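## Task

Move the black-handled espresso tamper onto the top of the wooden shelf beside arm1, the bearing race driver onto the top of the desk beside arm2, and the wooden pillar block onto the top of the desk beside arm3. Each must keep its current upright orientation with its entire base resting on that top. All other items must finish resting directly on the top of whatever furniture they sit on now. The attempt fails if any item that began on a top ends up, unheld, on the floor or on a lower board under a top. A placement that stays only because a robot is supporting it does not count. At the end, open the grippers and pull the arms away.

## Robot and tools

Setup. Three identical i2rt Big YAM arms, named arm1, arm2 and arm3, work together. Each has six revolute joints, a two-finger gripper and a wrist camera that, with joints 1 and 6 at zero and the hand level and facing forward, sits above the hand looking toward the fingertips. Reach is roughly 1.0 m from the joint1 axis. Two fixed room cameras, room_a and room_b, also watch the scene. Loose objects may occasionally get a small shove from outside.

Frame. There is a single shared scene frame with its origin on the floor and +z upward. The hand point is midway between the fingertips; the hand's z axis runs along the fingers and the fingers open along its y axis. Robot foot poses are never printed. No command takes Cartesian input; everything is joint space.

execute_actions. Argument actions is a list holding either zero or one action. An action is an object keyed by arm name (arm1, arm2, arm3); under each arm goes joints, an object of absolute joint targets by name. So there is one entry per arm, each with its own named values, not a single combined list. Keys and allowed ranges: joint1_rad -2.879 to 2.879 (rotates the whole arm about its foot, positive = counter-clockwise seen from above, 0 = the direction the foot faces); joint2_rad 0 to 3.141 (shoulder; 0 has the upper arm pointing back roughly level, increasing lifts it up then forward); joint3_rad 0 to 3.019 (elbow; 0 is fully folded, increasing opens it); joint4_rad -1.692 to 1.57 (hand pitch, positive tips fingers up); joint5_rad -1.57 to 1.57 (hand yaw, positive toward the arm's right); joint6_rad -2.094 to 2.094 (hand roll, positive clockwise viewed from behind the hand); gripper_m 0 to 0.093 (fingertip separation in metres). Angles are radians. Every value is a target to reach, never an offset. Done tolerances are ±0.045, ±0.14, ±0.09, ±0.055, ±0.03, ±0.035 rad and ±0.003 m in that order. Finger force tops out near 50 to 62 N per pad. All motions in one action start at once but finish at different times, and since joints move at different speeds the hand can sweep a wide arc between postures. An action runs at most 15 s. Any out-of-range number or unknown key rejects the whole call and nothing moves. A joint or arm you omit may still be driving toward an earlier target. Optional cameras picks images: omitted, null or ["all"] gives every camera, [] gives none; the pictures line lists the order of returned images.

wait takes seconds (0 to 10); nothing new is commanded and it returns state and images like an empty action. zoom_image takes camera and region [x0, y0, x1, y1] in pixels from the top-left corner, no larger than 504 by 504, and only works on a camera with a full image in the latest result. Wrist images are 616x616 fisheye; room images are 672x504. read_manual only returns licence text. finished_scene takes scene, the number of the current scene, ends it permanently after the last command is held, and reports whether the goal was met; the next scene's goal then appears. If resuming from a summary, first send an empty execute_actions to learn the current scene and goal.

Reading results. joint_status tells how each commanded motion ended. off_target: stopped short and may still be pushing. contact_stop or time_out: the joint abandons its target and holds its position, except that a timed-out joint can keep a target limited to 0.375, 0.375, 0.113, 0.225, 0.075, 0.3 rad (joints 1 to 6) from where it is and keep pushing, moving on its own if the path clears; on_its_own names such joints. To relieve that push, command the joint to its reported position. A line saying joint command not followed, usually with a cause, means a self- and inter-arm clearance check blocked that arm's joint targets (the gripper part still runs); those joints read not_followed and may be retried with each later action until valid targets are sent. on_its_own lists what the call did not command; its held at value is the held target, not the actual position. A joint bearing a load tends to sag, and a tiny change from the current reading may produce no motion.

Hazards. The arms do not stop on contact and can push hard. Two robots squeezing each other ends the run in failure, and a hard collision may too; no state line reports arm-to-arm contact, and the clearance check can be late and ignores fingers, gripper housings and wrist cameras. Objects touching arms are fine. Arms do not wait for one another. Sustained loading heats motors: a MOTOR HOT warning appears at 85 °C, and at 100 °C the arm and its gripper go limp and fall, shown as an OVER-TEMPERATURE FAULT, with limit_stop_at_motor_heat on affected keys; resend targets afterwards. Some heat carries into the next scene. Avoid dropping, slipping, slamming or shoving objects, keep everything off the floor and lower boards, keep items upright, and finish with grippers open and arms withdrawn. Less robot motion time is better; the simulation keeps running during your thinking, with the last command held.

Each tool is called after ">>>" as name(argument=value, ...), one argument or row to a line, values as JSON.

## Session

>>> execute_actions(
  actions=[],
)

Scene clock: 0.00 s.
Motor temperatures (°C, as the motors report them): arm1=[32 33 30 34 33 31] | arm2=[33 34 31 31 34 32] | arm3=[34 33 35 32 35 33]
arm1.joint_positions: joint1_rad=-0.276 joint2_rad=+0.458 joint3_rad=+1.563 joint4_rad=-1.204 joint5_rad=-0.268 joint6_rad=-0.113 gripper_m=+0.094
arm1.joint_status: not commanded
arm1.hand: x=-0.3742 y=-1.3506 z=+1.6425 quat_wxyz=(-0.671, +0.065, -0.738, +0.008) (m; scene frame)
arm2.joint_positions: joint1_rad=+0.486 joint2_rad=+0.567 joint3_rad=+1.370 joint4_rad=-1.599 joint5_rad=-0.284 joint6_rad=+0.552 gripper_m=+0.095
arm2.joint_status: not commanded
arm2.hand: x=+0.4591 y=+1.4371 z=+1.3189 quat_wxyz=(-0.345, -0.310, -0.866, -0.186) (m; scene frame)
arm3.joint_positions: joint1_rad=-0.444 joint2_rad=+0.519 joint3_rad=+1.560 joint4_rad=-1.491 joint5_rad=-0.022 joint6_rad=+0.206 gripper_m=+0.094
arm3.joint_status: not commanded
arm3.hand: x=+0.2414 y=+0.0845 z=+1.4846 quat_wxyz=(-0.351, +0.502, -0.682, -0.400) (m; scene frame)
pictures: arm1_cam_wrist, arm2_cam_wrist, arm3_cam_wrist, room_a, room_b
Images, in order (width x height): arm1_cam_wrist 616x616, arm2_cam_wrist 616x616, arm3_cam_wrist 616x616, room_a 672x504, room_b 672x504.

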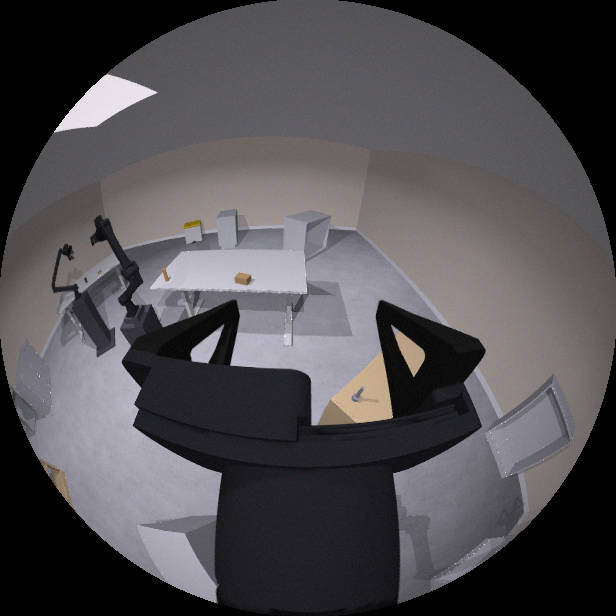

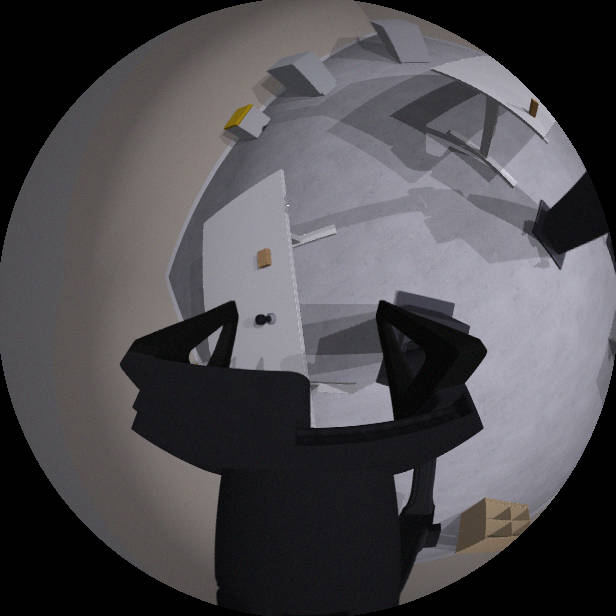

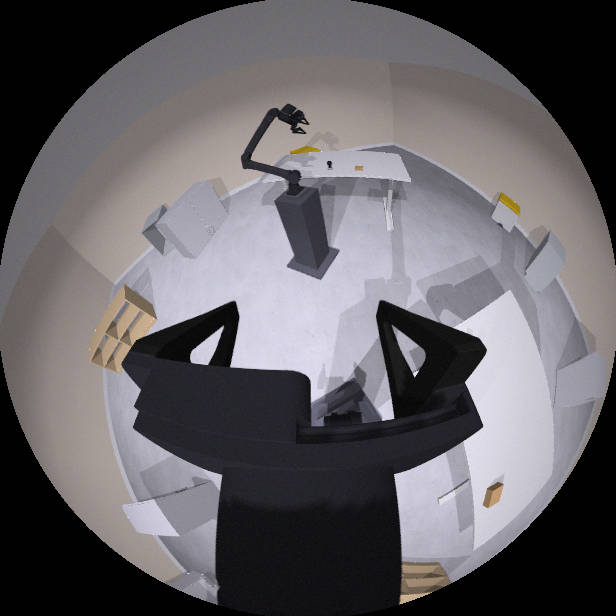

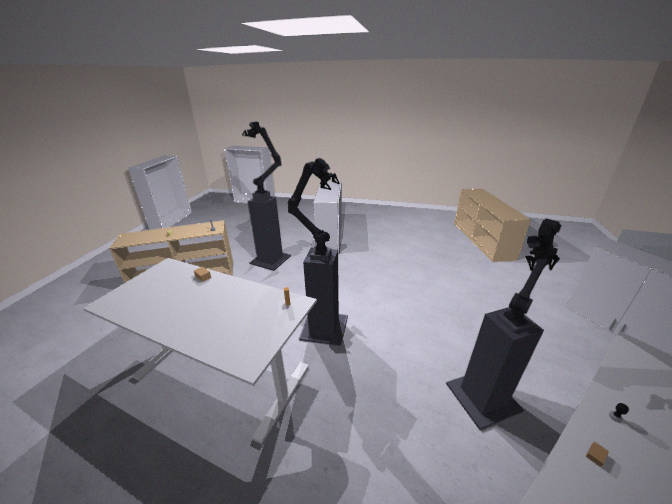

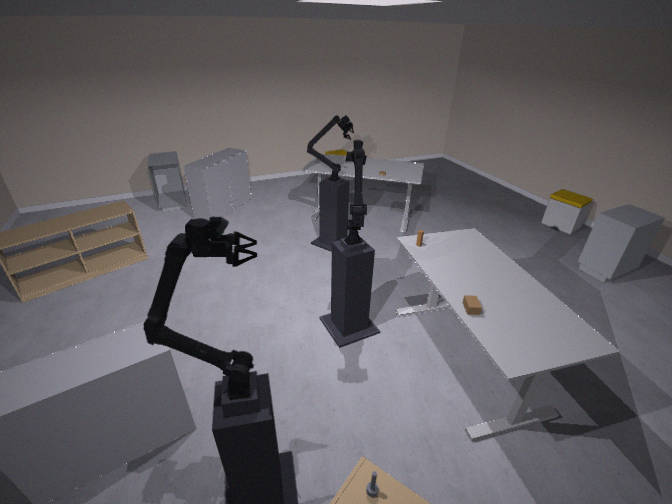

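>>> execute_actions(
  actions=[
    {"arm1":{"joints":{"joint1_rad":-0.4,"joint2_rad":1.4,"joint3_rad":1.3,"joint4_rad":-1.47,"joint5_rad":0,"joint6_rad":0}},"arm2":{"joints":{"joint1_rad":0.8,"joint2_rad":1.4,"joint3_rad":1.3,"joint4_rad":-1.47,"joint5_rad":0,"joint6_rad":0}}},
  ],
)

Scene clock: 2.37 s.
Motor temperatures (°C, as the motors report them): arm1=[32 33 31 34 33 31] | arm2=[33 34 31 31 34 32] | arm3=[34 33 35 32 35 33]
arm1.joint_positions: joint1_rad=-0.391 joint2_rad=+1.407 joint3_rad=+1.290 joint4_rad=-1.459 joint5_rad=-0.004 joint6_rad=-0.009 gripper_m=+0.094
arm1.joint_status: all done
arm1.hand: x=-0.1182 y=-1.4993 z=+1.1920 quat_wxyz=(+0.003, -0.149, -0.989, +0.004) (m; scene frame)
arm2.joint_positions: joint1_rad=+0.797 joint2_rad=+1.404 joint3_rad=+1.306 joint4_rad=-1.475 joint5_rad=-0.003 joint6_rad=+0.014 gripper_m=+0.095
arm2.joint_status: all done
arm2.hand: x=+0.6830 y=+1.4593 z=+1.0536 quat_wxyz=(+0.006, +0.024, -1.000, -0.004) (m; scene frame)
arm3.joint_positions: joint1_rad=-0.444 joint2_rad=+0.519 joint3_rad=+1.560 joint4_rad=-1.491 joint5_rad=-0.022 joint6_rad=+0.206 gripper_m=+0.094
arm3.joint_status: not commanded
arm3.hand: x=+0.2414 y=+0.0845 z=+1.4846 quat_wxyz=(-0.351, +0.502, -0.682, -0.400) (m; scene frame)
pictures: arm1_cam_wrist, arm2_cam_wrist, arm3_cam_wrist, room_a, room_b
Images, in order (width x height): arm1_cam_wrist 616x616, arm2_cam_wrist 616x616, arm3_cam_wrist 616x616, room_a 672x504, room_b 672x504.

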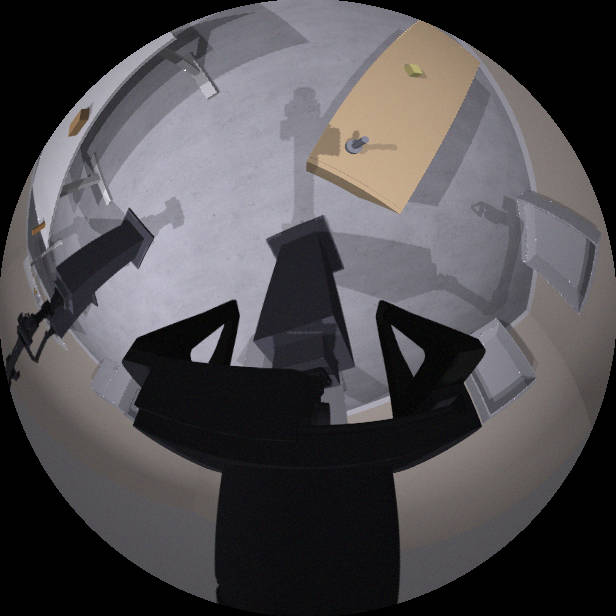

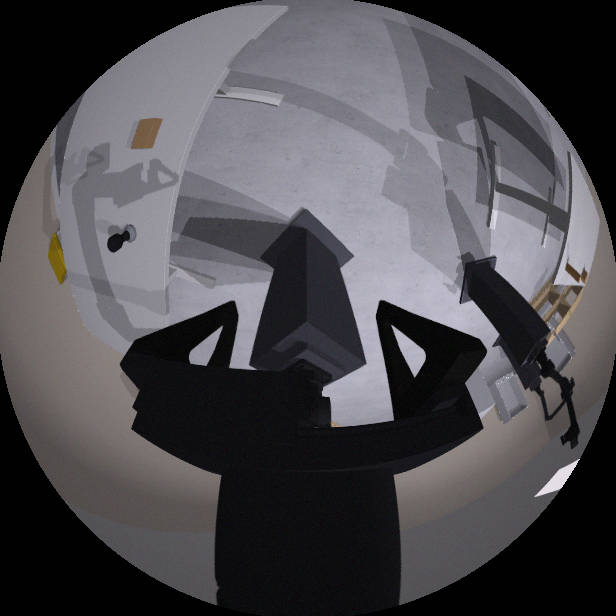

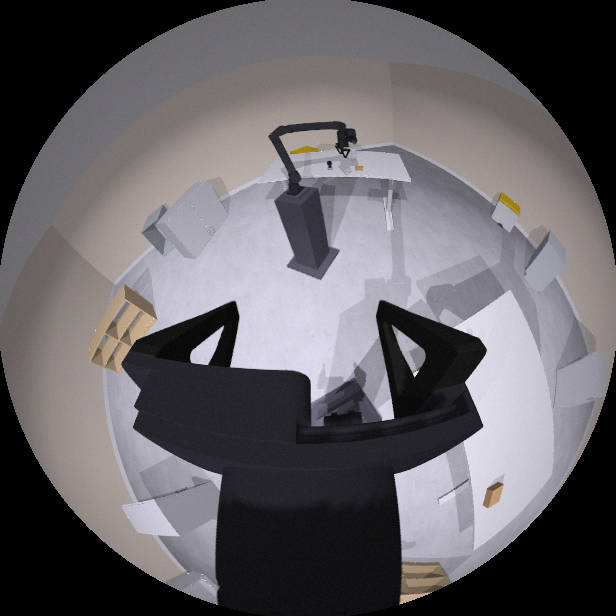

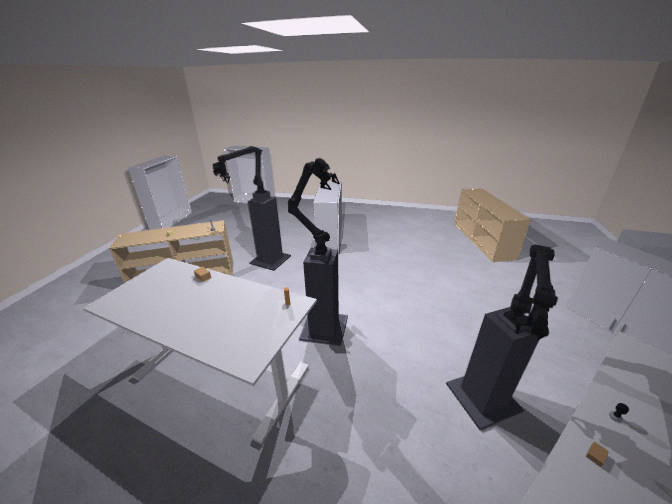

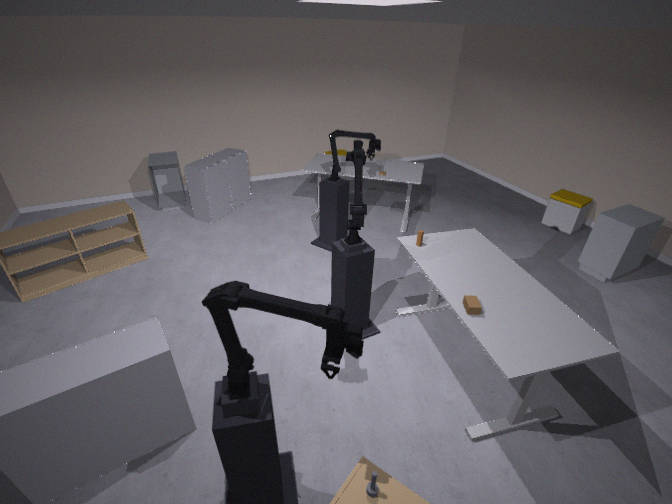

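>>> execute_actions(
  actions=[
    {"arm1":{"joints":{"joint1_rad":-0.63,"joint2_rad":2.148,"joint3_rad":1.498,"joint4_rad":-0.921}},"arm2":{"joints":{"joint1_rad":1.69,"joint2_rad":2.068,"joint3_rad":1.914,"joint4_rad":-1.417}},"arm3":{"joints":{"joint1_rad":2.3,"joint4_rad":-1.04,"joint6_rad":0,"joint5_rad":0}}},
  ],
)

Scene clock: 5.10 s.
Motor temperatures (°C, as the motors report them): arm1=[32 33 32 34 33 31] | arm2=[33 34 32 31 34 32] | arm3=[34 33 36 32 35 33]
arm1.joint_positions: joint1_rad=-0.642 joint2_rad=+2.160 joint3_rad=+1.483 joint4_rad=-0.933 joint5_rad=-0.001 joint6_rad=-0.007 gripper_m=+0.094
arm1.joint_status: all done
arm1.hand: x=-0.0162 y=-1.6867 z=+0.8921 quat_wxyz=(+0.018, -0.272, -0.962, +0.000) (m; scene frame)
arm2.joint_positions: joint1_rad=+1.682 joint2_rad=+2.067 joint3_rad=+1.864 joint4_rad=-1.414 joint5_rad=-0.001 joint6_rad=+0.011 gripper_m=+0.095
arm2.joint_status: all done
arm2.hand: x=+0.6421 y=+1.9412 z=+0.9319 quat_wxyz=(+0.025, +0.451, -0.892, +0.006) (m; scene frame)
arm3.joint_positions: joint1_rad=+2.290 joint2_rad=+0.519 joint3_rad=+1.560 joint4_rad=-1.056 joint5_rad=-0.001 joint6_rad=+0.009 gripper_m=+0.094
arm3.joint_status: all done
arm3.hand: x=+0.1469 y=-0.2000 z=+1.5877 quat_wxyz=(+0.356, +0.617, +0.356, -0.605) (m; scene frame)
pictures: arm1_cam_wrist, arm2_cam_wrist, arm3_cam_wrist, room_a, room_b
Images, in order (width x height): arm1_cam_wrist 616x616, arm2_cam_wrist 616x616, arm3_cam_wrist 616x616, room_a 672x504, room_b 672x504.

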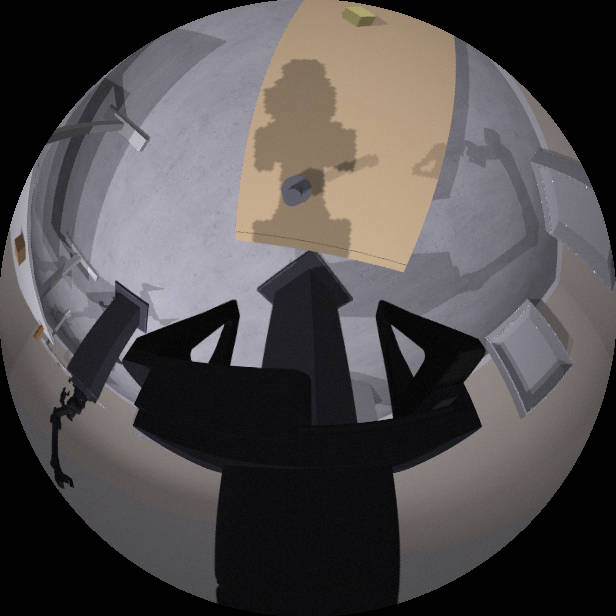

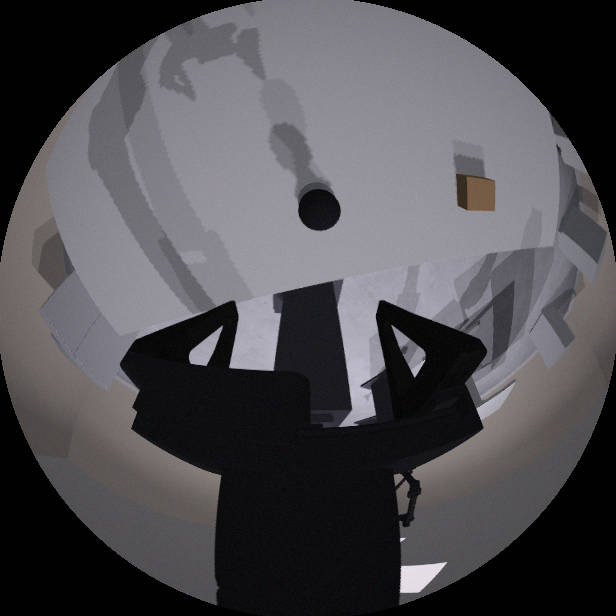

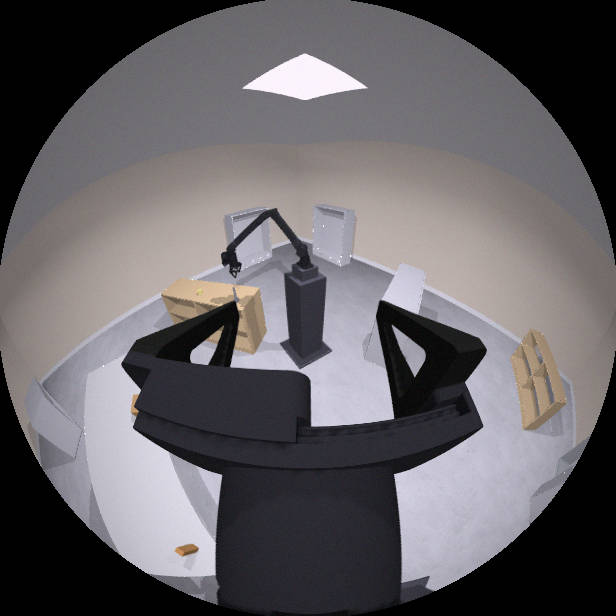

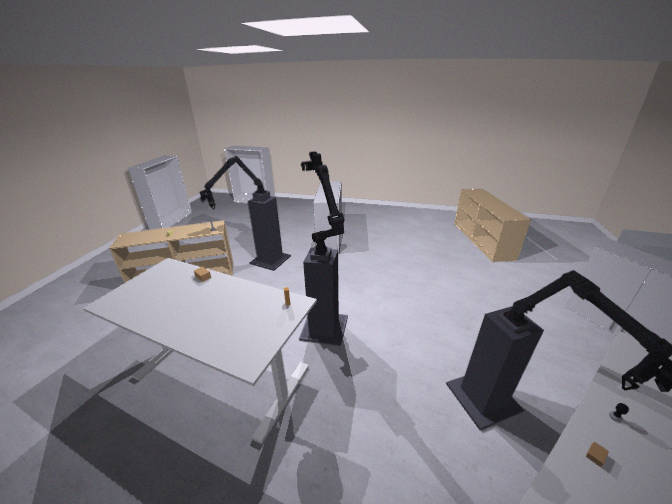

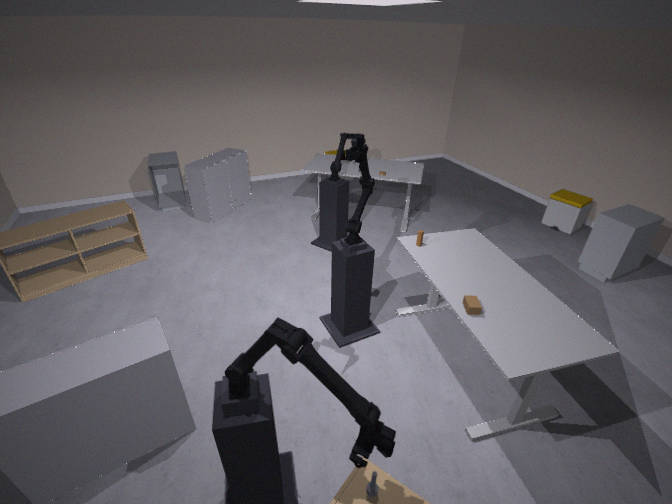

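>>> execute_actions(
  actions=[
    {"arm1":{"joints":{"joint1_rad":-0.605,"joint2_rad":2.34,"joint3_rad":1.71,"joint4_rad":-0.917}},"arm2":{"joints":{"joint1_rad":1.655,"joint2_rad":2.193,"joint3_rad":1.95,"joint4_rad":-1.291}}},
  ],
)

Scene clock: 6.47 s.
Motor temperatures (°C, as the motors report them): arm1=[32 34 32 34 33 31] | arm2=[33 35 33 31 34 32] | arm3=[34 33 36 32 35 33]
arm1.joint_positions: joint1_rad=-0.612 joint2_rad=+2.357 joint3_rad=+1.663 joint4_rad=-0.923 joint5_rad=-0.001 joint6_rad=-0.007 gripper_m=+0.094
arm1.joint_status: all done
arm1.hand: x=+0.0304 y=-1.6941 z=+0.8296 quat_wxyz=(+0.022, -0.257, -0.966, +0.000) (m; scene frame)
arm2.joint_positions: joint1_rad=+1.658 joint2_rad=+2.193 joint3_rad=+1.916 joint4_rad=-1.302 joint5_rad=-0.001 joint6_rad=+0.011 gripper_m=+0.095
arm2.joint_status: all done
arm2.hand: x=+0.6770 y=+1.9636 z=+0.8717 quat_wxyz=(+0.008, +0.440, -0.898, -0.003) (m; scene frame)
arm3.joint_positions: joint1_rad=+2.290 joint2_rad=+0.519 joint3_rad=+1.560 joint4_rad=-1.056 joint5_rad=-0.001 joint6_rad=+0.009 gripper_m=+0.094
arm3.joint_status: not commanded
arm3.hand: x=+0.1469 y=-0.2000 z=+1.5877 quat_wxyz=(+0.356, +0.617, +0.356, -0.605) (m; scene frame)
pictures: arm1_cam_wrist, arm2_cam_wrist, arm3_cam_wrist, room_a, room_b
Images, in order (width x height): arm1_cam_wrist 616x616, arm2_cam_wrist 616x616, arm3_cam_wrist 616x616, room_a 672x504, room_b 672x504.

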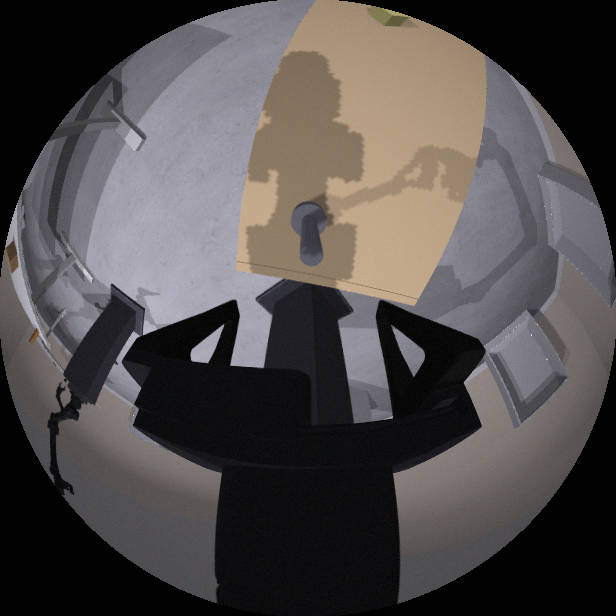

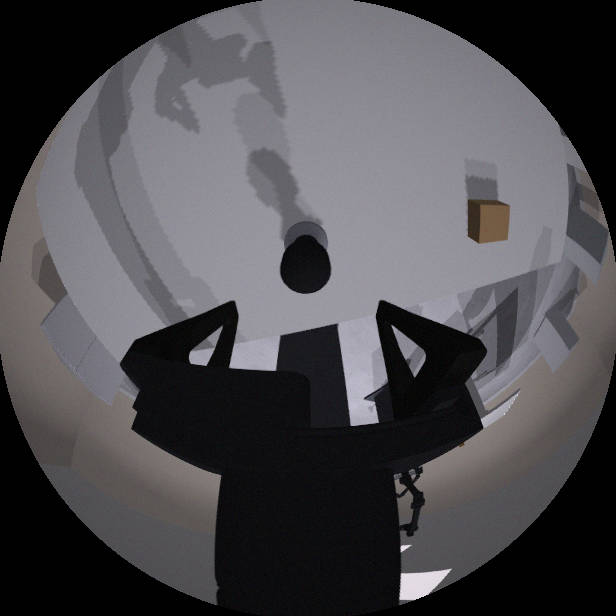

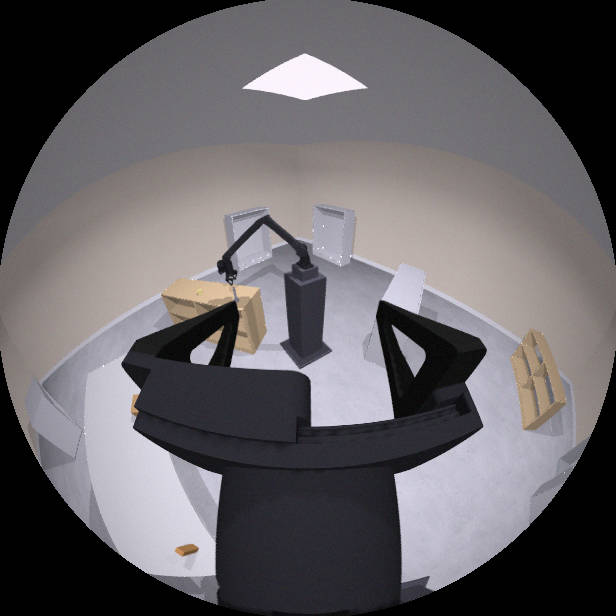

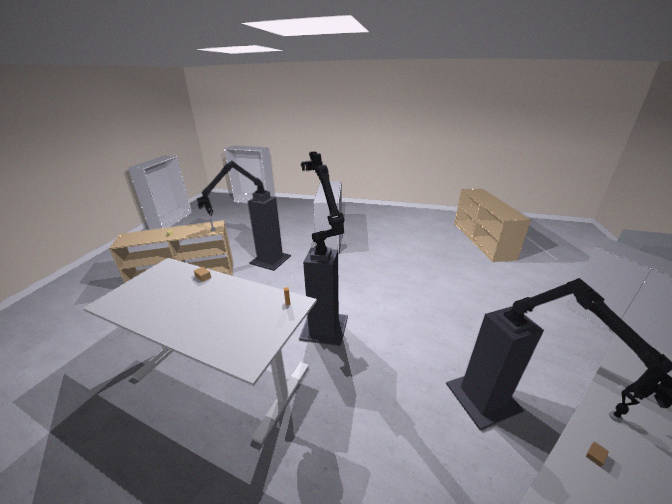

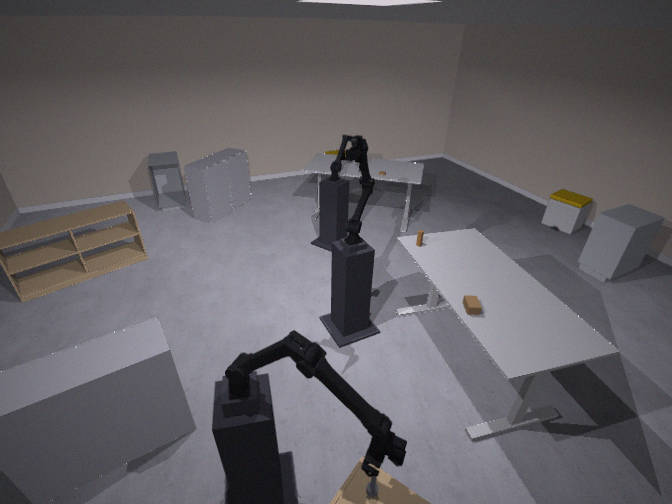

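>>> execute_actions(
  actions=[
    {"arm1":{"joints":{"joint1_rad":-0.62,"joint2_rad":2.478,"joint3_rad":1.78,"joint4_rad":-0.81}},"arm2":{"joints":{"joint2_rad":1.8,"joint4_rad":-1.65}}},
  ],
  cameras=["arm1_cam_wrist","room_b"],
)

Scene clock: 8.27 s.
Motor temperatures (°C, as the motors report them): arm1=[32 34 32 34 33 31] | arm2=[33 35 33 31 34 32] | arm3=[34 33 36 33 35 33]
arm1.joint_positions: joint1_rad=-0.612 joint2_rad=+2.495 joint3_rad=+1.753 joint4_rad=-0.820 joint5_rad=-0.001 joint6_rad=-0.007 gripper_m=+0.094
arm1.joint_status: all done
arm1.hand: x=+0.0551 y=-1.7093 z=+0.7702 quat_wxyz=(-0.005, -0.257, -0.966, +0.007) (m; scene frame)
arm2.joint_positions: joint1_rad=+1.658 joint2_rad=+1.801 joint3_rad=+1.937 joint4_rad=-1.641 joint5_rad=-0.001 joint6_rad=+0.011 gripper_m=+0.095
arm2.joint_status: all done
arm2.hand: x=+0.6226 y=+1.8874 z=+1.1139 quat_wxyz=(-0.025, +0.440, -0.897, -0.019) (m; scene frame)
arm3.joint_positions: joint1_rad=+2.290 joint2_rad=+0.519 joint3_rad=+1.560 joint4_rad=-1.056 joint5_rad=-0.001 joint6_rad=+0.009 gripper_m=+0.094
arm3.joint_status: not commanded
arm3.hand: x=+0.1469 y=-0.2000 z=+1.5877 quat_wxyz=(+0.356, +0.617, +0.356, -0.605) (m; scene frame)
pictures: arm1_cam_wrist, room_b
Images, in order (width x height): arm1_cam_wrist 616x616, room_b 672x504.

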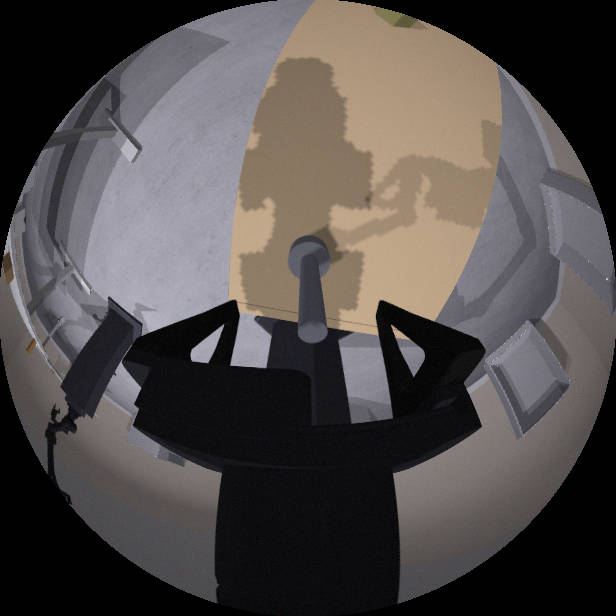

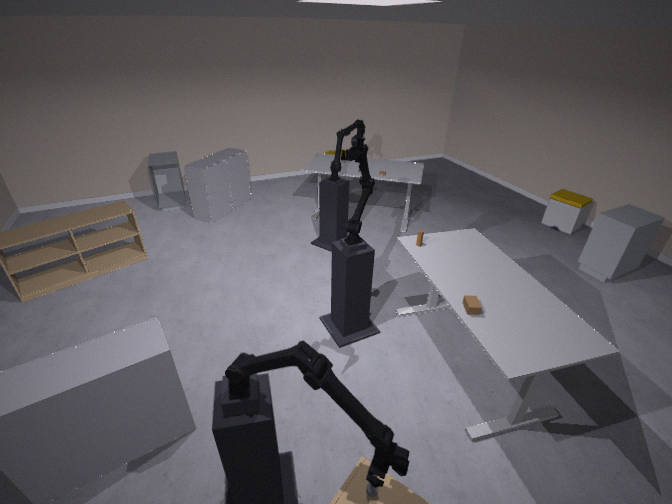

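>>> execute_actions(
  actions=[
    {"arm1":{"joints":{"joint2_rad":2.51,"joint4_rad":-0.85}}},
  ],
  cameras=["arm1_cam_wrist"],
)

>>> execute_actions(
  actions=[
    {"arm1":{"joints":{"gripper_m":0}}},
  ],
  cameras=["arm1_cam_wrist","room_a"],
)

Scene clock: 9.17 s.
Motor temperatures (°C, as the motors report them): arm1=[32 34 32 34 33 31] | arm2=[33 35 33 31 34 32] | arm3=[34 33 37 33 35 33]
arm1.joint_positions: joint1_rad=-0.612 joint2_rad=+2.505 joint3_rad=+1.753 joint4_rad=-0.840 joint5_rad=-0.001 joint6_rad=-0.007 gripper_m=+0.094
arm1.joint_status: all done
arm1.hand: x=+0.0477 y=-1.7051 z=+0.7635 quat_wxyz=(+0.010, -0.257, -0.966, +0.003) (m; scene frame)
arm2.joint_positions: joint1_rad=+1.658 joint2_rad=+1.801 joint3_rad=+1.937 joint4_rad=-1.641 joint5_rad=-0.001 joint6_rad=+0.011 gripper_m=+0.095
arm2.joint_status: not commanded
arm2.hand: x=+0.6226 y=+1.8874 z=+1.1139 quat_wxyz=(-0.025, +0.440, -0.897, -0.019) (m; scene frame)
arm3.joint_positions: joint1_rad=+2.290 joint2_rad=+0.519 joint3_rad=+1.560 joint4_rad=-1.056 joint5_rad=-0.001 joint6_rad=+0.009 gripper_m=+0.094
arm3.joint_status: not commanded
arm3.hand: x=+0.1469 y=-0.2000 z=+1.5877 quat_wxyz=(+0.356, +0.617, +0.356, -0.605) (m; scene frame)
pictures: arm1_cam_wrist
Images, in order (width x height): arm1_cam_wrist 616x616.

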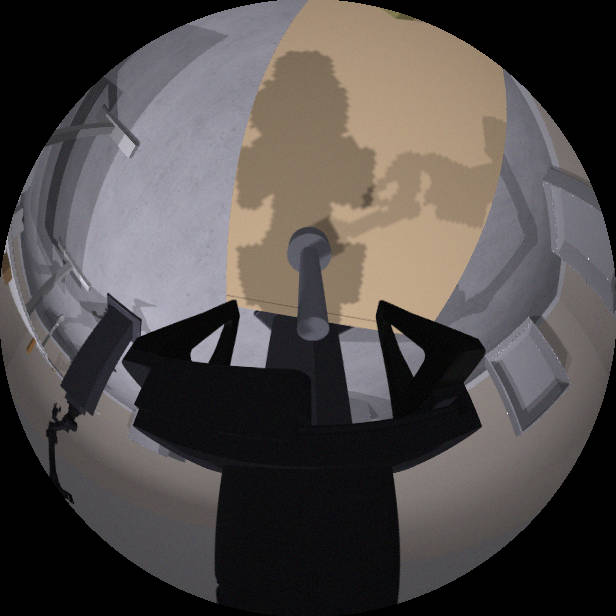

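Scene clock: 9.90 s.
Motor temperatures (°C, as the motors report them): arm1=[32 34 32 34 33 31] | arm2=[33 35 33 31 34 32] | arm3=[34 33 37 33 35 33]
arm1.joint_positions: joint1_rad=-0.612 joint2_rad=+2.506 joint3_rad=+1.753 joint4_rad=-0.840 joint5_rad=-0.001 joint6_rad=-0.007 gripper_m=+0.018
arm1.joint_status: gripper_m off_target (ended at +0.018, target +0.000)
arm1.hand: x=+0.0474 y=-1.7054 z=+0.7633 quat_wxyz=(+0.010, -0.258, -0.966, +0.003) (m; scene frame)
arm2.joint_positions: joint1_rad=+1.658 joint2_rad=+1.801 joint3_rad=+1.937 joint4_rad=-1.641 joint5_rad=-0.001 joint6_rad=+0.011 gripper_m=+0.095
arm2.joint_status: not commanded
arm2.hand: x=+0.6226 y=+1.8874 z=+1.1139 quat_wxyz=(-0.025, +0.440, -0.897, -0.019) (m; scene frame)
arm3.joint_positions: joint1_rad=+2.290 joint2_rad=+0.519 joint3_rad=+1.560 joint4_rad=-1.056 joint5_rad=-0.001 joint6_rad=+0.009 gripper_m=+0.094
arm3.joint_status: not commanded
arm3.hand: x=+0.1469 y=-0.2000 z=+1.5877 quat_wxyz=(+0.356, +0.617, +0.356, -0.605) (m; scene frame)
pictures: arm1_cam_wrist, room_a
Images, in order (width x height): arm1_cam_wrist 616x616, room_a 672x504.

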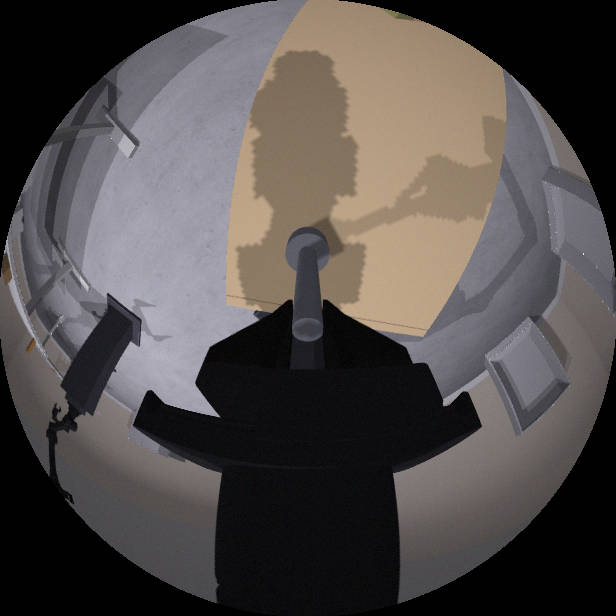

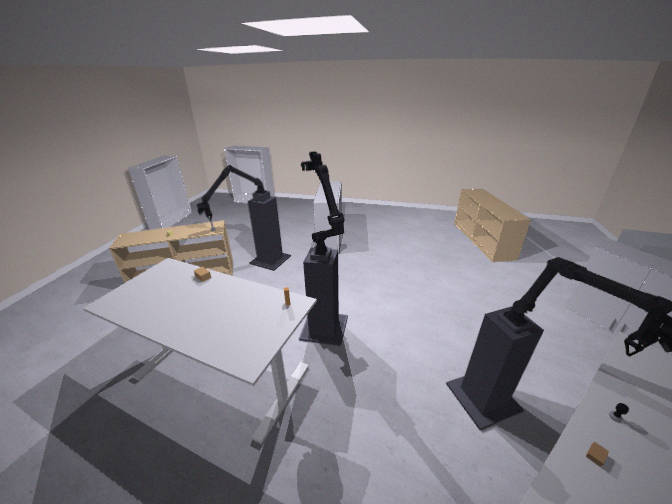

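>>> execute_actions(
  actions=[
    {"arm1":{"joints":{"joint2_rad":2.085,"joint3_rad":1.87,"joint4_rad":-1.319}},"arm3":{"joints":{"joint2_rad":2.38,"joint3_rad":1.27,"joint4_rad":1.49}},"arm2":{"joints":{"joint1_rad":-0.874,"joint2_rad":1.3,"joint3_rad":1.4}}},
  ],
  cameras=[],
)

>>> execute_actions(
  actions=[
    {"arm1":{"joints":{"joint1_rad":0.979}}},
  ],
  cameras=["arm3_cam_wrist","room_a","room_b"],
)

Scene clock: 12.57 s.
Motor temperatures (°C, as the motors report them): arm1=[32 35 33 34 33 31] | arm2=[33 35 33 31 34 32] | arm3=[34 33 37 33 35 33]
arm1.joint_positions: joint1_rad=-0.612 joint2_rad=+2.139 joint3_rad=+1.845 joint4_rad=-1.309 joint5_rad=-0.001 joint6_rad=-0.007 gripper_m=+0.018
arm1.joint_status: all done
arm1.hand: x=+0.0483 y=-1.7022 z=+1.0262 quat_wxyz=(+0.015, -0.258, -0.966, +0.002) (m; scene frame)
arm2.joint_positions: joint1_rad=-0.877 joint2_rad=+1.306 joint3_rad=+1.415 joint4_rad=-1.642 joint5_rad=-0.001 joint6_rad=+0.011 gripper_m=+0.095
arm2.joint_status: all done
arm2.hand: x=+0.2632 y=+1.0569 z=+1.1341 quat_wxyz=(-0.009, -0.725, -0.688, +0.016) (m; scene frame)
arm3.joint_positions: joint1_rad=+2.290 joint2_rad=+2.369 joint3_rad=+1.270 joint4_rad=+1.475 joint5_rad=-0.001 joint6_rad=+0.009 gripper_m=+0.094
arm3.joint_status: all done
arm3.hand: x=-0.1387 y=-0.7016 z=+0.9801 quat_wxyz=(+0.419, +0.487, +0.281, -0.713) (m; scene frame)
pictures: none
No camera images: the call's "cameras" was empty. Leave "cameras" out to get every camera's image.

Scene clock: 14.60 s.
Motor temperatures (°C, as the motors report them): arm1=[32 36 34 34 33 31] | arm2=[33 35 33 31 34 32] | arm3=[34 34 37 33 35 33]
arm1.joint_positions: joint1_rad=+0.989 joint2_rad=+2.139 joint3_rad=+1.845 joint4_rad=-1.306 joint5_rad=-0.004 joint6_rad=-0.006 gripper_m=+0.018
arm1.joint_status: all done
arm1.hand: x=-0.1988 y=-0.8160 z=+1.0157 quat_wxyz=(+0.018, +0.513, -0.858, +0.011) (m; scene frame)
arm2.joint_positions: joint1_rad=-0.877 joint2_rad=+1.306 joint3_rad=+1.415 joint4_rad=-1.642 joint5_rad=-0.001 joint6_rad=+0.011 gripper_m=+0.095
arm2.joint_status: not commanded
arm2.hand: x=+0.2632 y=+1.0569 z=+1.1341 quat_wxyz=(-0.009, -0.725, -0.688, +0.016) (m; scene frame)
arm3.joint_positions: joint1_rad=+2.290 joint2_rad=+2.369 joint3_rad=+1.270 joint4_rad=+1.475 joint5_rad=-0.001 joint6_rad=+0.009 gripper_m=+0.094
arm3.joint_status: not commanded
arm3.hand: x=-0.1387 y=-0.7016 z=+0.9801 quat_wxyz=(+0.419, +0.487, +0.281, -0.713) (m; scene frame)
pictures: arm3_cam_wrist, room_a, room_b
Images, in order (width x height): arm3_cam_wrist 616x616, room_a 672x504, room_b 672x504.

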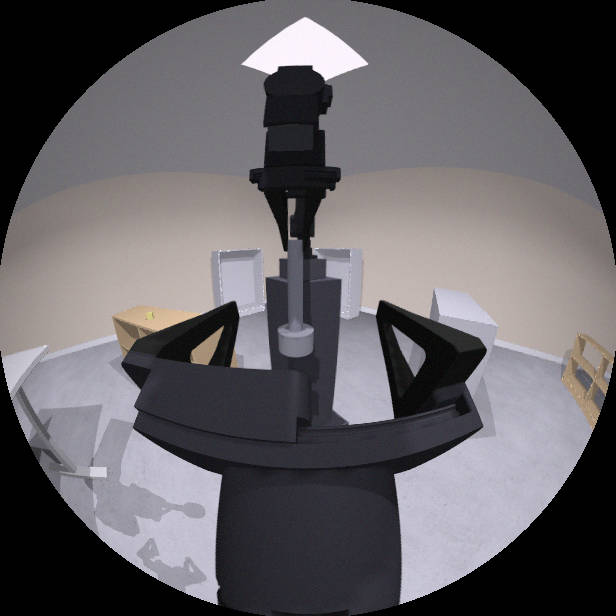

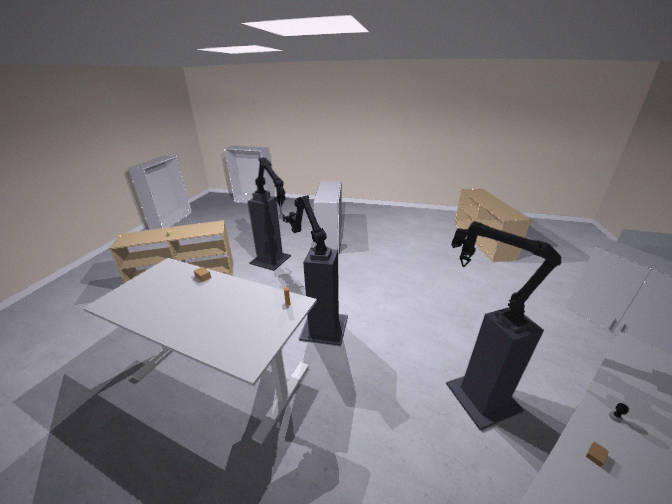

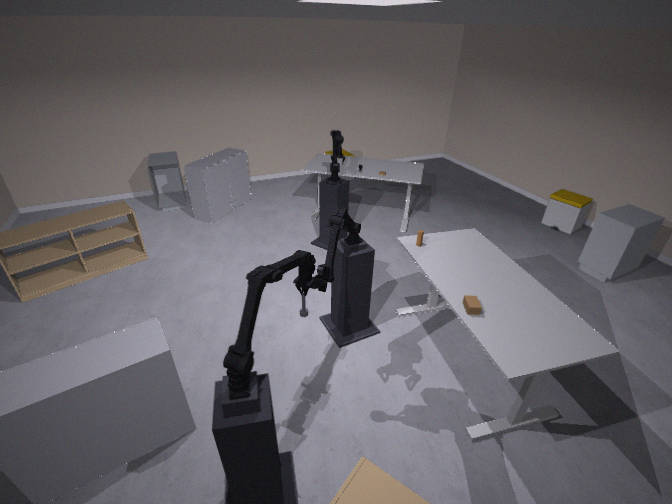

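>>> execute_actions(
  actions=[
    {"arm1":{"joints":{"joint1_rad":0.955,"joint2_rad":2.0,"joint3_rad":1.89,"joint4_rad":-1.35}}},
  ],
  cameras=[],
)

>>> execute_actions(
  actions=[
    {"arm3":{"joints":{"joint2_rad":2.5,"joint3_rad":1.55,"joint4_rad":1.33}}},
  ],
  cameras=["arm3_cam_wrist","room_b"],
)

Scene clock: 15.77 s.
Motor temperatures (°C, as the motors report them): arm1=[32 36 34 34 33 31] | arm2=[33 35 33 31 34 32] | arm3=[34 34 37 33 35 33]
arm1.joint_positions: joint1_rad=+0.962 joint2_rad=+2.029 joint3_rad=+1.845 joint4_rad=-1.339 joint5_rad=-0.003 joint6_rad=-0.006 gripper_m=+0.018
arm1.joint_status: all done
arm1.hand: x=-0.1855 y=-0.8269 z=+1.0834 quat_wxyz=(-0.015, +0.502, -0.865, -0.008) (m; scene frame)
arm2.joint_positions: joint1_rad=-0.877 joint2_rad=+1.306 joint3_rad=+1.415 joint4_rad=-1.642 joint5_rad=-0.001 joint6_rad=+0.011 gripper_m=+0.095
arm2.joint_status: not commanded
arm2.hand: x=+0.2632 y=+1.0569 z=+1.1341 quat_wxyz=(-0.009, -0.725, -0.688, +0.016) (m; scene frame)
arm3.joint_positions: joint1_rad=+2.290 joint2_rad=+2.369 joint3_rad=+1.270 joint4_rad=+1.475 joint5_rad=-0.001 joint6_rad=+0.009 gripper_m=+0.094
arm3.joint_status: not commanded
arm3.hand: x=-0.1387 y=-0.7016 z=+0.9801 quat_wxyz=(+0.419, +0.487, +0.281, -0.713) (m; scene frame)
pictures: none
No camera images: the call's "cameras" was empty. Leave "cameras" out to get every camera's image.

Scene clock: 16.77 s.
Motor temperatures (°C, as the motors report them): arm1=[32 36 34 34 33 31] | arm2=[33 35 33 31 34 32] | arm3=[34 34 37 33 35 33]
arm1.joint_positions: joint1_rad=+0.962 joint2_rad=+2.029 joint3_rad=+1.845 joint4_rad=-1.339 joint5_rad=-0.003 joint6_rad=-0.006 gripper_m=+0.018
arm1.joint_status: not commanded
arm1.hand: x=-0.1855 y=-0.8269 z=+1.0834 quat_wxyz=(-0.015, +0.502, -0.865, -0.008) (m; scene frame)
arm2.joint_positions: joint1_rad=-0.877 joint2_rad=+1.306 joint3_rad=+1.415 joint4_rad=-1.642 joint5_rad=-0.001 joint6_rad=+0.011 gripper_m=+0.095
arm2.joint_status: not commanded
arm2.hand: x=+0.2632 y=+1.0569 z=+1.1341 quat_wxyz=(-0.009, -0.725, -0.688, +0.016) (m; scene frame)
arm3.joint_positions: joint1_rad=+2.290 joint2_rad=+2.485 joint3_rad=+1.517 joint4_rad=+1.337 joint5_rad=-0.001 joint6_rad=+0.009 gripper_m=+0.094
arm3.joint_status: all done
arm3.hand: x=-0.1716 y=-0.7594 z=+0.9662 quat_wxyz=(+0.418, +0.490, +0.283, -0.711) (m; scene frame)
pictures: arm3_cam_wrist, room_b
Images, in order (width x height): arm3_cam_wrist 616x616, room_b 672x504.

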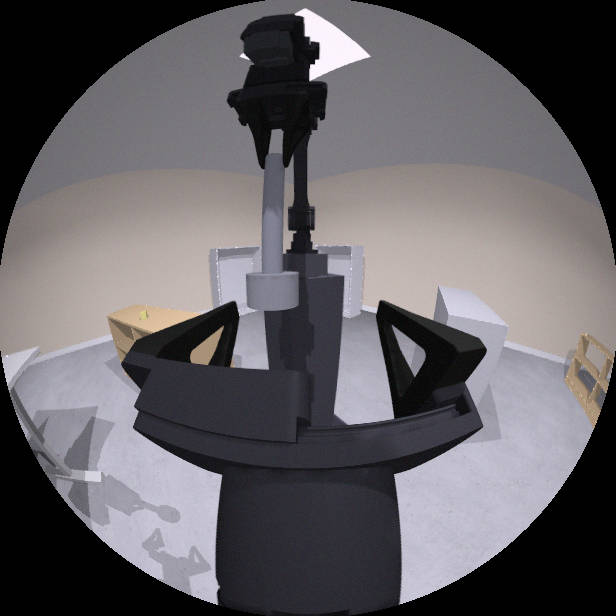

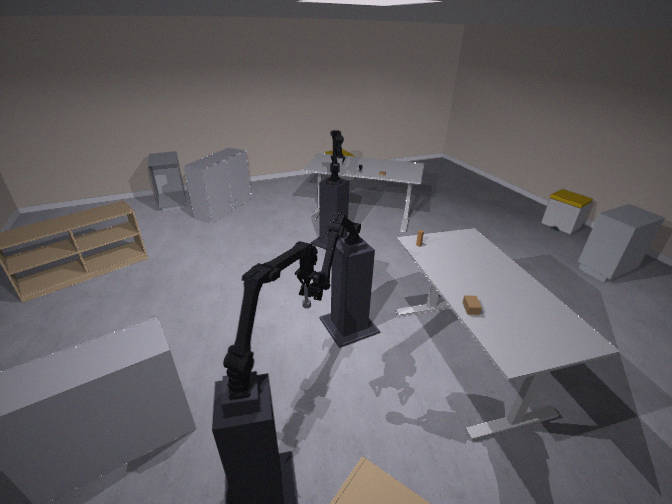

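>>> execute_actions(
  actions=[
    {"arm1":{"joints":{"joint1_rad":1.01}},"arm3":{"joints":{"joint2_rad":2.4,"joint4_rad":1.25}}},
  ],
  cameras=[],
)

>>> execute_actions(
  actions=[
    {"arm3":{"joints":{"joint2_rad":2.52,"joint3_rad":1.79,"joint4_rad":1.1}}},
  ],
  cameras=["arm3_cam_wrist","arm1_cam_wrist","room_a"],
)

Scene clock: 17.97 s.
Motor temperatures (°C, as the motors report them): arm1=[32 36 35 34 33 31] | arm2=[33 35 33 31 34 32] | arm3=[34 35 37 33 35 33]
arm1.joint_positions: joint1_rad=+1.009 joint2_rad=+2.029 joint3_rad=+1.845 joint4_rad=-1.339 joint5_rad=-0.002 joint6_rad=-0.006 gripper_m=+0.018
arm1.joint_status: all done
arm1.hand: x=-0.2115 y=-0.8126 z=+1.0832 quat_wxyz=(-0.015, +0.522, -0.853, -0.008) (m; scene frame)
arm2.joint_positions: joint1_rad=-0.877 joint2_rad=+1.306 joint3_rad=+1.415 joint4_rad=-1.642 joint5_rad=-0.001 joint6_rad=+0.011 gripper_m=+0.095
arm2.joint_status: not commanded
arm2.hand: x=+0.2632 y=+1.0569 z=+1.1341 quat_wxyz=(-0.009, -0.725, -0.688, +0.016) (m; scene frame)
arm3.joint_positions: joint1_rad=+2.290 joint2_rad=+2.396 joint3_rad=+1.517 joint4_rad=+1.259 joint5_rad=-0.001 joint6_rad=+0.009 gripper_m=+0.094
arm3.joint_status: all done
arm3.hand: x=-0.1760 y=-0.7672 z=+1.0185 quat_wxyz=(+0.420, +0.486, +0.280, -0.714) (m; scene frame)
pictures: none
No camera images: the call's "cameras" was empty. Leave "cameras" out to get every camera's image.

Scene clock: 18.97 s.
Motor temperatures (°C, as the motors report them): arm1=[32 36 35 34 33 31] | arm2=[33 35 33 31 34 32] | arm3=[34 35 38 33 35 33]
arm1.joint_positions: joint1_rad=+1.009 joint2_rad=+2.029 joint3_rad=+1.845 joint4_rad=-1.339 joint5_rad=-0.002 joint6_rad=-0.006 gripper_m=+0.018
arm1.joint_status: not commanded
arm1.hand: x=-0.2115 y=-0.8126 z=+1.0832 quat_wxyz=(-0.015, +0.522, -0.853, -0.008) (m; scene frame)
arm2.joint_positions: joint1_rad=-0.877 joint2_rad=+1.306 joint3_rad=+1.415 joint4_rad=-1.642 joint5_rad=-0.001 joint6_rad=+0.011 gripper_m=+0.095
arm2.joint_status: not commanded
arm2.hand: x=+0.2632 y=+1.0569 z=+1.1341 quat_wxyz=(-0.009, -0.725, -0.688, +0.016) (m; scene frame)
arm3.joint_positions: joint1_rad=+2.290 joint2_rad=+2.491 joint3_rad=+1.743 joint4_rad=+1.108 joint5_rad=-0.001 joint6_rad=+0.009 gripper_m=+0.094
arm3.joint_status: all done
arm3.hand: x=-0.2038 y=-0.8160 z=+1.0163 quat_wxyz=(+0.417, +0.493, +0.285, -0.709) (m; scene frame)
pictures: arm1_cam_wrist, arm3_cam_wrist, room_a
Images, in order (width x height): arm1_cam_wrist 616x616, arm3_cam_wrist 616x616, room_a 672x504.

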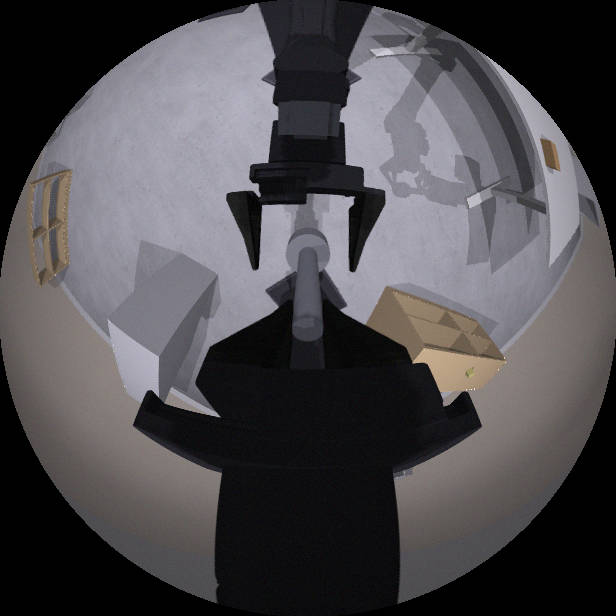

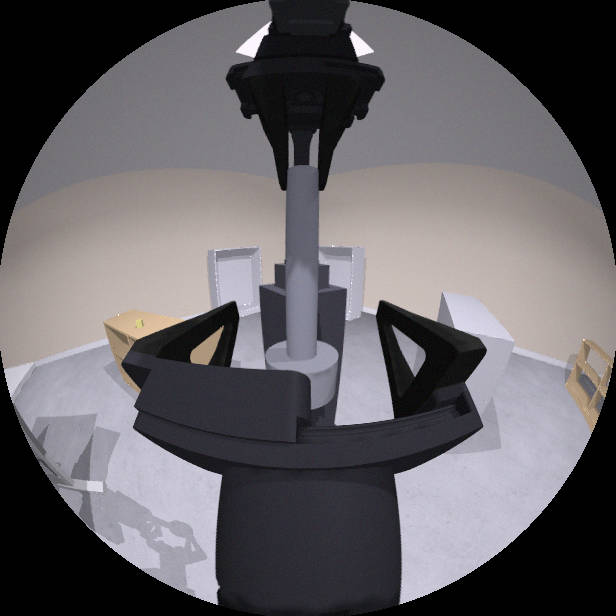

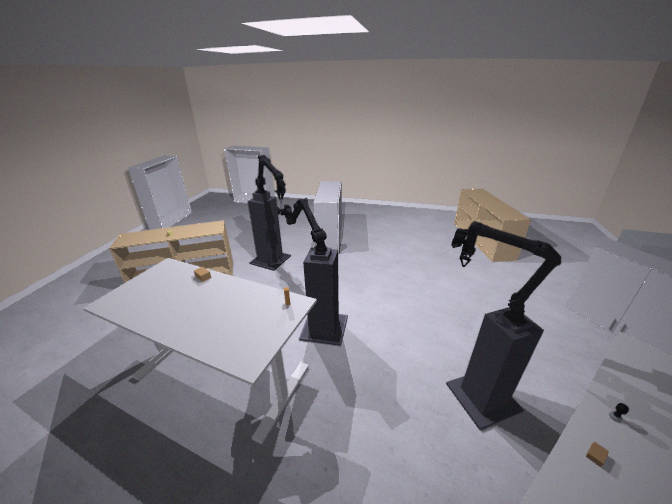

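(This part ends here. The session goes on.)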